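# Set lighting desk faders to their taped levels

## Task

Move every channel fader on the lighting desk to the level marked on the tape strip above that fader, and leave the master fader at the level it had at the start. A fader counts as set only if it stays at its level on its own once the robot lets go.

## Robot and tools

Robot: two six-joint xArm-style arms, left_arm and right_arm, each ending in a two-finger parallel gripper with a wrist camera. The left base sits at (-0.053, +0.367, 0) m and the right base at (+0.022, -0.372, 0) m, each with a slight yaw (quat_wxyz (+1.000, 0, 0, -0.017) and (+0.999, 0, 0, -0.036)).

Scene frame: origin on the table top midway between the arms, +x out over the table, +z up, left_arm on the +y side. The arm names do not refer to sides of any image. Gripper frame: fingers point along the gripper's +z and open and close along its y. The reported end_effector_position is the point between the finger pads when closed, roughly 2 cm short of the fingertips; closing pushes the tips about 10 mm further along +z. Reported hand positions can be off, more so at long reach.

Row layout (shared by execute_actions and move): one flat list of 14 numbers covering both arms, each in [-1, 1]: left dx, dy, dz, rx, ry, rz, opening, then right dx, dy, dz, rx, ry, rz, opening. Send all 14 even when one arm is idle. dx to rz are offsets, not poses: a displacement of the gripper expressed in that gripper's own axes. 1.0 equals 0.6 m of translation or 180 degrees of rotation; rx, ry, rz form a single rotation vector. Opening is absolute: +1 fully open (0.084 m), -1 closed.

execute_actions(actions): a list of actions run in sequence. Each action is a table of 0 to 15 rows; each row lasts one control step of 1/30 s, and if fewer than 15 rows are given the final row is repeated to fill 15 steps. Every row is an offset from the gripper's measured pose at the start of that action (for a call's first action, the pose in this scene's latest result), never from the preceding row. An empty list just returns state and images. Per step the commanded pose is clipped to within 70 mm and 16 degrees of the measured pose, so big offsets need several actions; after an action the arm continues at most to its last clipped pose. Position wins over orientation when both cannot be met.

move(target, speed, blocking): target is one 14-number row as above, offsets from the pose in the scene's latest result that shows one. Each gripper travels a straight line; both arms finish together, taking 0.5 to 10 s (cut off at 10 s). speed is the top path speed in m/s, 0.002 to 0.5, default 0.25; rotation is capped at twice that in rad/s. Openings are sent when the move starts. Paths ignore obstacles and the other arm, and grippers may lag, drift or overshoot the speed, especially with a nearly straight arm. Faster moves and targets set deeper past a contact hit and press harder. blocking=false returns after 0.5 s while motion goes on; further rows or moves are refused until wait or stop shows it has ended. The result adds a move: line with the ending (done, off_target, moving, held, fault), the limits that acted (paced = pose clipped; held = a check blocked steps, after which the arm may surge) and each gripper's distance to its target. If only one arm is named, the other finished fine.

wait(seconds): 0 to 10; lets time pass with the last commands held; returns early if a running move ends. stop(): brakes a running move; needs room, more when fast; fingers keep moving. zoom_image(camera, region): enlarges part of a camera's latest image; region [x0, y0, x1, y1] in pixels, top-left origin, at most 504 by 504. Cameras, all 672x504: cam_head_left, cam_head_right, cam_high, cam_low, cam_left_wrist, cam_right_wrist. read_manual(section): returns the URDF licence texts only ("licences"). finished_scene(scene): ends the current scene, given its number; irreversible; the result reports success.

Result lines: per-arm state with position (m), quat_wxyz and linear/angular velocities; Hand target = pose the controller is currently driving toward; grip_measured = actual finger opening on the opening scale; joint positions and joint torques (offset, scaled and noisy, nonzero even in free air); pose unreachable = the clearance check altered or blocked that arm's command; MOTOR HOT from 65 °C; OVER-TEMPERATURE FAULT at 80 °C (arm braked until cool); TORQUE FAULT when contact torque hits a joint's load limit (arm backs off, holds 10 s, rest of call skipped).

Joint ranges (rad), base to gripper: waist ±6.283, shoulder -2.059 to 2.094, elbow -3.927 to 0.192, forearm roll ±6.283, wrist pitch -1.693 to 3.142, wrist roll ±6.283. Load limits (N m): waist 43.5, shoulder 43.5, elbow 26.1, forearm roll 26.1, wrist pitch 17.4, wrist roll 17.4. Joint speed cap 3.14 rad/s.

Gripping: command an opening below grip_measured to squeeze; lower means harder, about 24 N per pad at most. Fast closing can spike force.

For an arm that should stay put, send it the offset back to its wanted pose in the first call of a reply and zeros afterwards, always with its desired opening. The simulation keeps running while the operator thinks; the robot holds the last command.

Avoid: knocking or pushing anything off the table (task fails); arms colliding or pressing each other; hard or fast pushes on the desk or faders; holding a load long enough to overheat motors. For this job, nudge faders gently, keep clear of the master fader, and withdraw so each fader rests at its level unaided before ending the scene.

Each tool is called after "Request:" as name(argument=value, ...) on one line, values as JSON.

## Session

Request:
execute_actions(actions=[])

Scene clock: 0.00 s.
left_arm: end_effector_position=(+0.3483, +0.2464, +0.2674) grip_measured=+1.00 end_effector_quat_wxyz=(+0.472, +0.150, +0.838, -0.229) end_effector_velocity=(+0.000, +0.000, +0.000) end_effector_angular_velocity=(-0.000, -0.000, +0.000) | right_arm: end_effector_position=(+0.3307, -0.6202, +0.4003) grip_measured=+1.00 end_effector_quat_wxyz=(-0.008, +0.884, -0.468, +0.004) end_effector_velocity=(+0.000, -0.000, +0.000) end_effector_angular_velocity=(-0.000, -0.000, -0.000)
Joint positions: left_arm=[-0.243 -0.673 -0.336 -1.779  0.32  -1.463  0.084] | right_arm=[-0.617 -0.252 -1.372  0.018  1.62   0.285  0.084]
Joint velocities: left_arm=[ 0. -0. -0. -0. -0.  0. -0.] | right_arm=[-0.001  0.001 -0.001 -0.     0.    -0.     0.   ]
Joint torques (N m, as the arm reports them, + toward a larger angle): no reading
Hand target (left_arm): +0.348, +0.246, +0.267; +0.472, +0.150, +0.838, -0.229
Hand target (right_arm): +0.331, -0.620, +0.400; -0.008, +0.884, -0.468, +0.004

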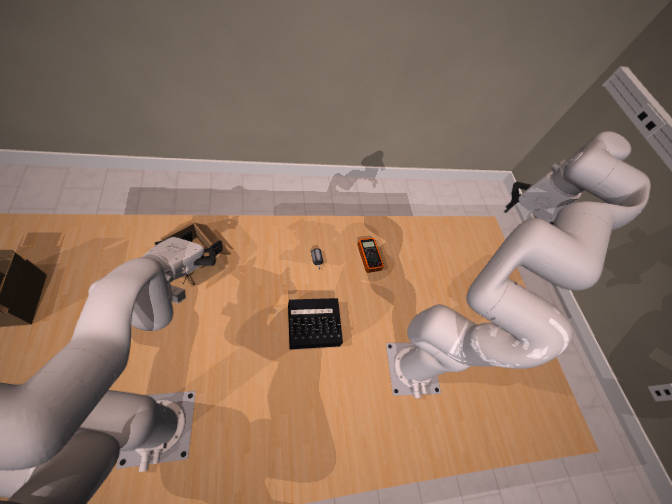

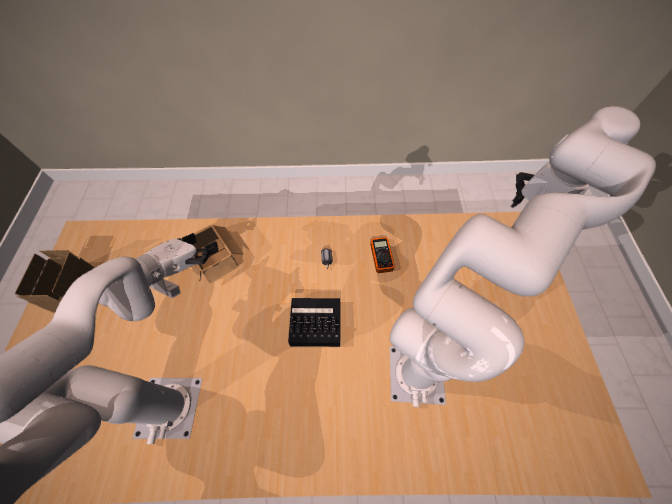

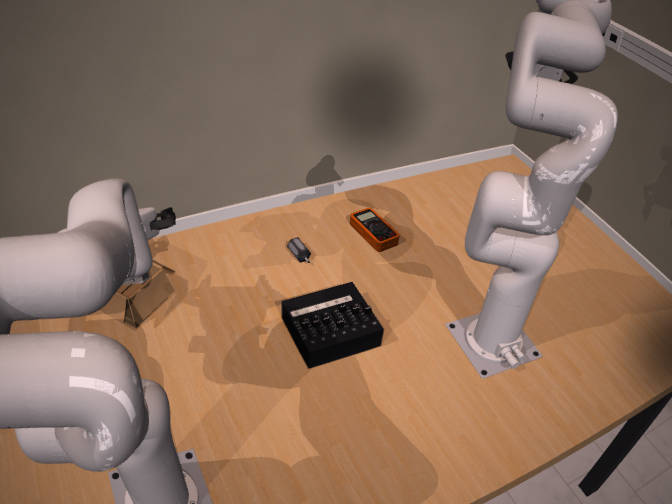

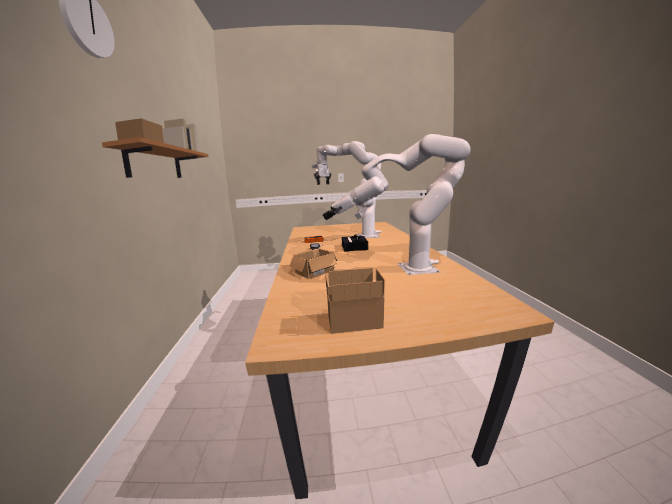

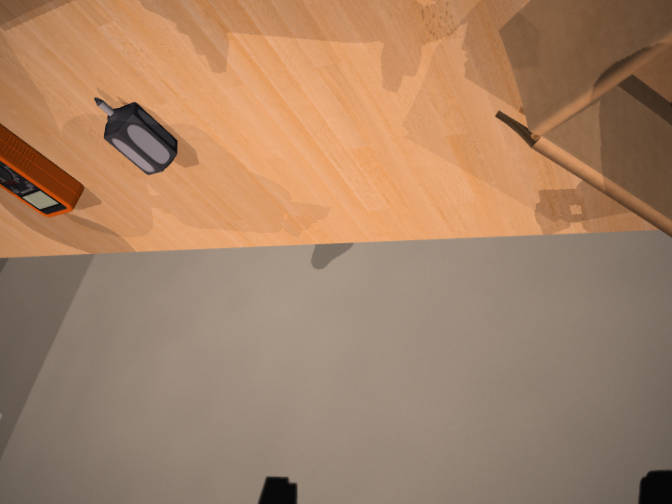

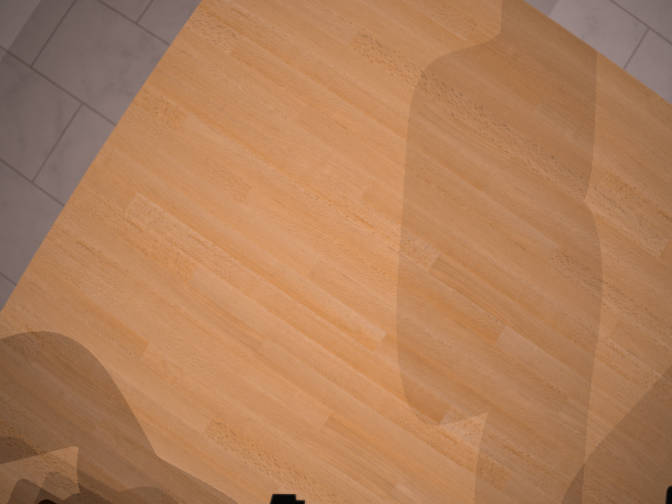

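Request:
move(target=[0,0,0,0,0,0,1,-0.927,-0.207,0.333,0,0,-0.31,-1])

Scene clock: 7.90 s.
left_arm: end_effector_position=(+0.3483, +0.2464, +0.2674) grip_measured=+1.00 end_effector_quat_wxyz=(+0.472, +0.150, +0.838, -0.229) end_effector_velocity=(-0.000, -0.000, -0.000) end_effector_angular_velocity=(+0.000, -0.000, -0.000) | right_arm: end_effector_position=(+0.1224, -0.0872, +0.2060) grip_measured=-1.00 end_effector_quat_wxyz=(-0.010, +1.000, +0.000, +0.006) end_effector_velocity=(-0.000, +0.002, -0.002) end_effector_angular_velocity=(-0.005, -0.001, +0.003)
Joint positions: left_arm=[-0.243 -0.673 -0.336 -1.779  0.32  -1.463  0.084] | right_arm=[ 1.308 -0.626 -0.513 -0.004  1.115  1.238  0.   ]
Joint velocities: left_arm=[-0.    -0.     0.    -0.    -0.     0.001 -0.   ] | right_arm=[ 0.004  0.014 -0.004 -0.002 -0.005  0.002  0.   ]
Joint torques (N m, as the arm reports them, + toward a larger angle): left_arm=[ -1.12  -3.45 -19.54   1.04  -0.65   0.08] | right_arm=[ -1.18  -9.67 -14.6   -0.82  -1.83  -0.76]
Hand target (left_arm): +0.348, +0.246, +0.267; +0.472, +0.150, +0.838, -0.229
Hand target (right_arm): +0.122, -0.087, +0.206; -0.010, +1.000, +0.000, +0.006
Off the commanded pose (left_arm): 0.000 m, 0 deg.
Off the commanded pose (right_arm): 0.003 m, 1 deg.
move: done

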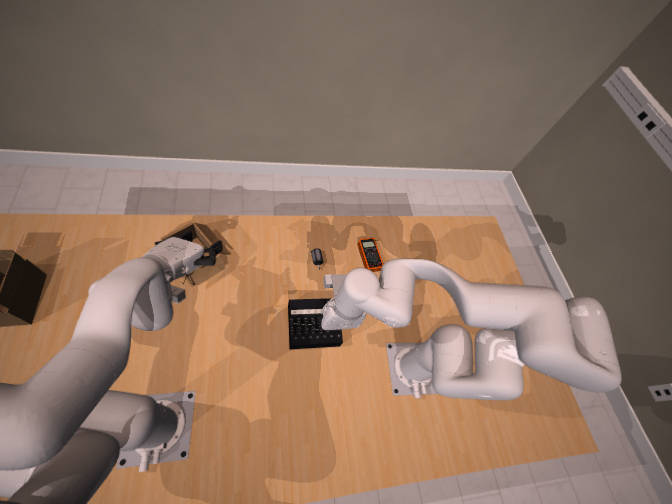

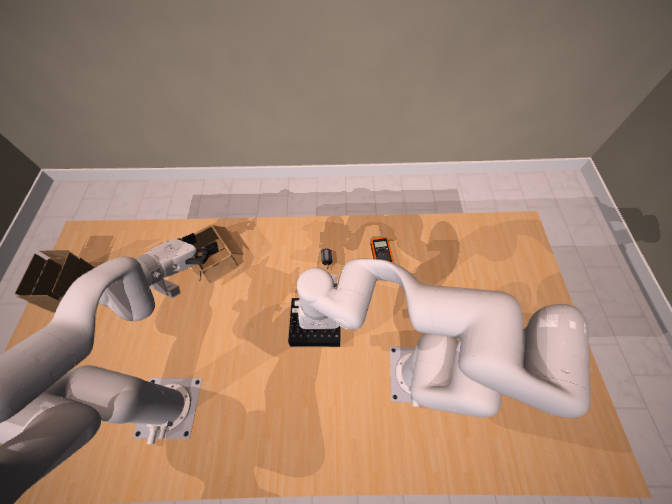

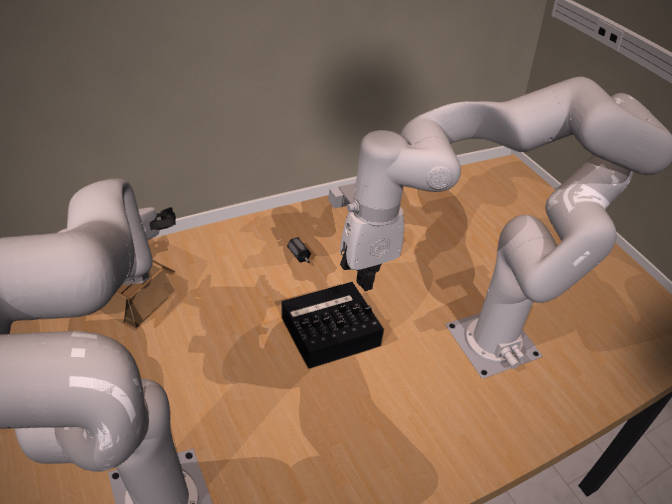

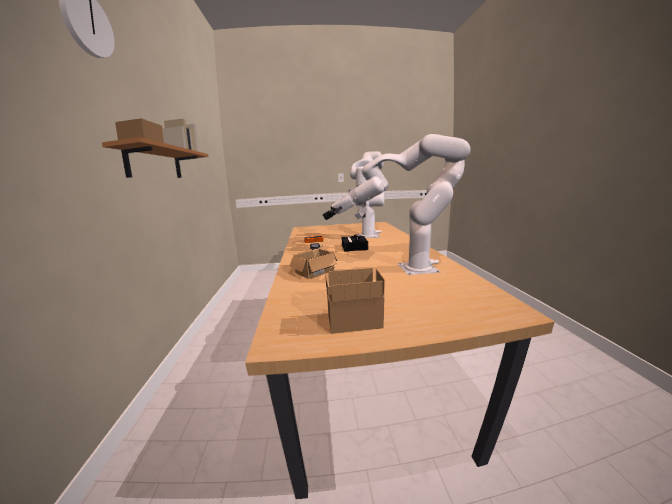

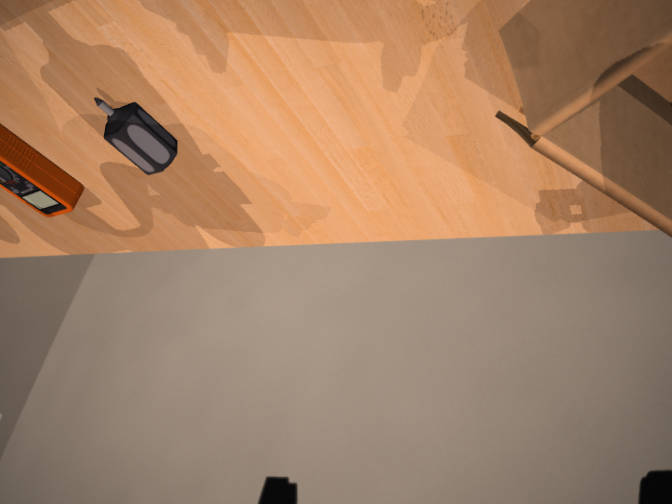

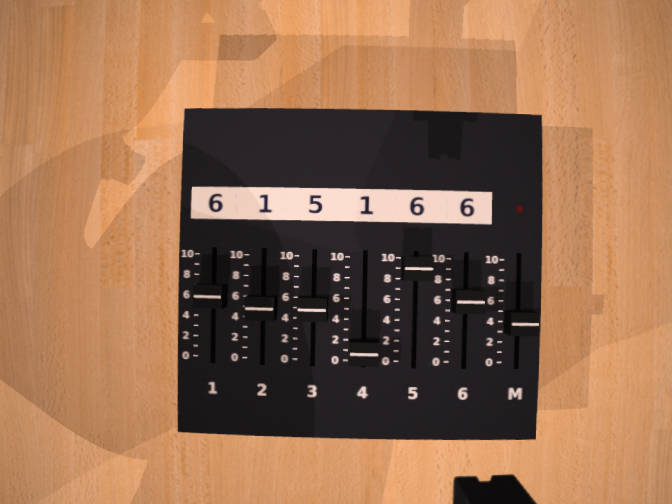

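Request:
move(target=[0,0,0,0,0,0,1,0,-0.004,0.16,-0.0064,-0.0038,0.006,-1], speed=0.15)

Scene clock: 16.43 s.
left_arm: end_effector_position=(+0.3483, +0.2464, +0.2674) grip_measured=+1.00 end_effector_quat_wxyz=(+0.472, +0.150, +0.838, -0.229) end_effector_velocity=(-0.000, +0.000, -0.000) end_effector_angular_velocity=(-0.000, +0.000, +0.000) | right_arm: end_effector_position=(+0.1236, -0.0827, +0.1103) grip_measured=-1.00 end_effector_quat_wxyz=(-0.000, +1.000, -0.009, -0.000) end_effector_velocity=(+0.000, +0.001, -0.002) end_effector_angular_velocity=(+0.001, -0.000, +0.000)
Joint positions: left_arm=[-0.243 -0.673 -0.336 -1.779  0.32  -1.463  0.084] | right_arm=[ 1.306 -0.419 -0.368  0.001  0.786  1.252  0.   ]
Joint velocities: left_arm=[ 0.  0.  0. -0. -0. -0.  0.] | right_arm=[ 0.     0.009 -0.001 -0.    -0.009 -0.     0.   ]
Joint torques (N m, as the arm reports them, + toward a larger angle): left_arm=[ -1.2   -2.79 -19.84   1.38  -0.56   0.14] | right_arm=[ -1.18 -12.54 -12.95  -0.52  -1.78  -0.72]
Hand target (left_arm): +0.348, +0.246, +0.267; +0.472, +0.150, +0.838, -0.229
Hand target (right_arm): +0.124, -0.083, +0.110; -0.000, +1.000, -0.009, -0.000
Off the commanded pose (left_arm): 0.000 m, 0 deg.
Off the commanded pose (right_arm): 0.000 m, 0 deg.
move: done

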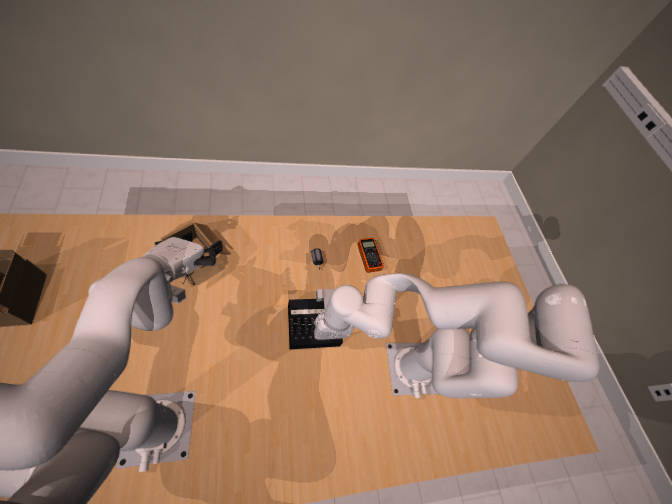

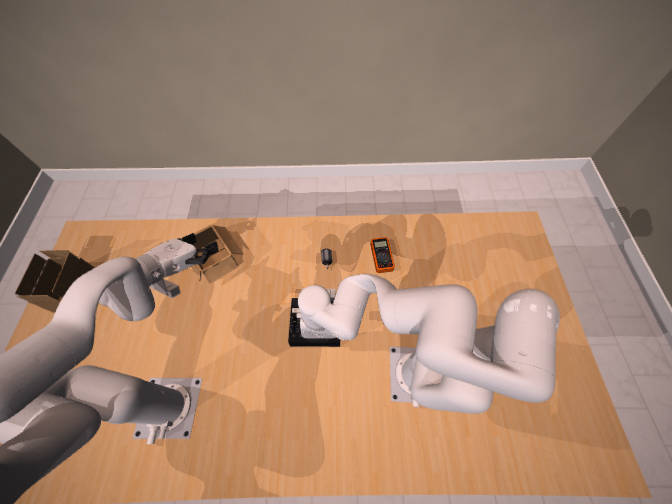

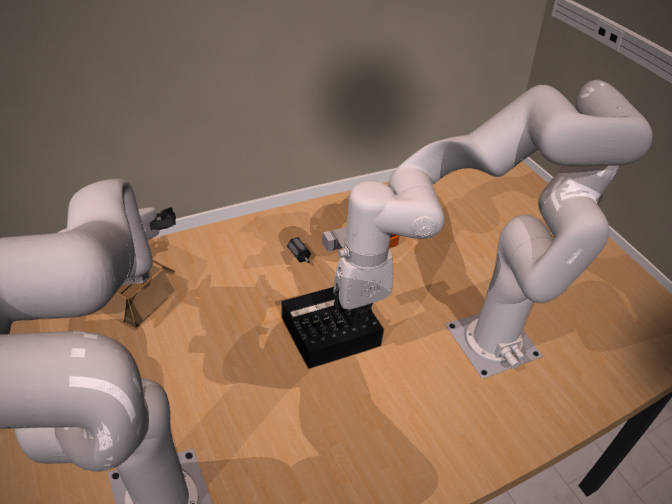

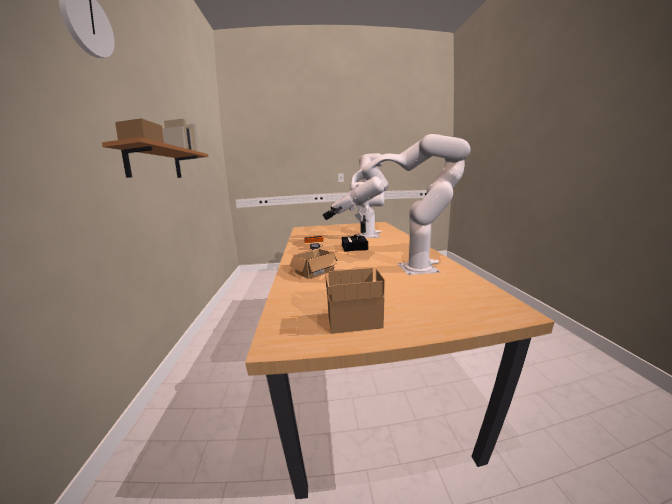

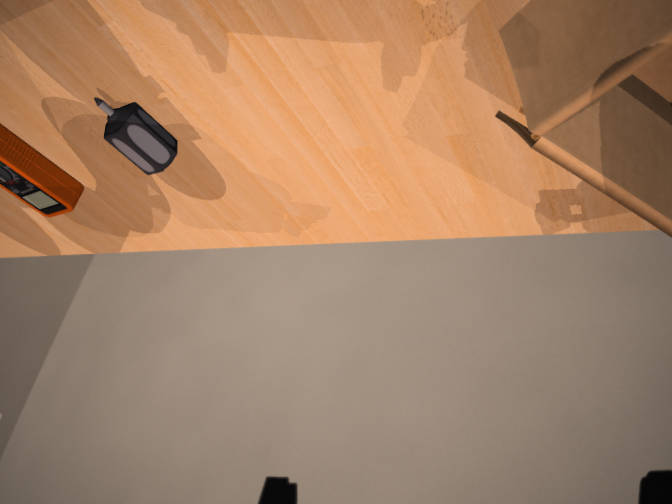

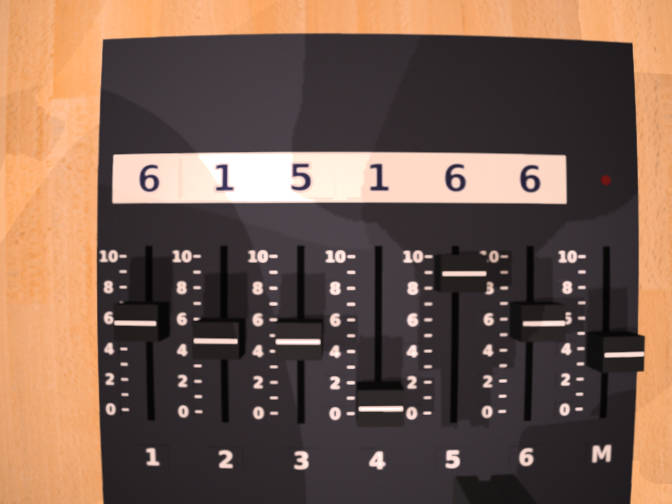

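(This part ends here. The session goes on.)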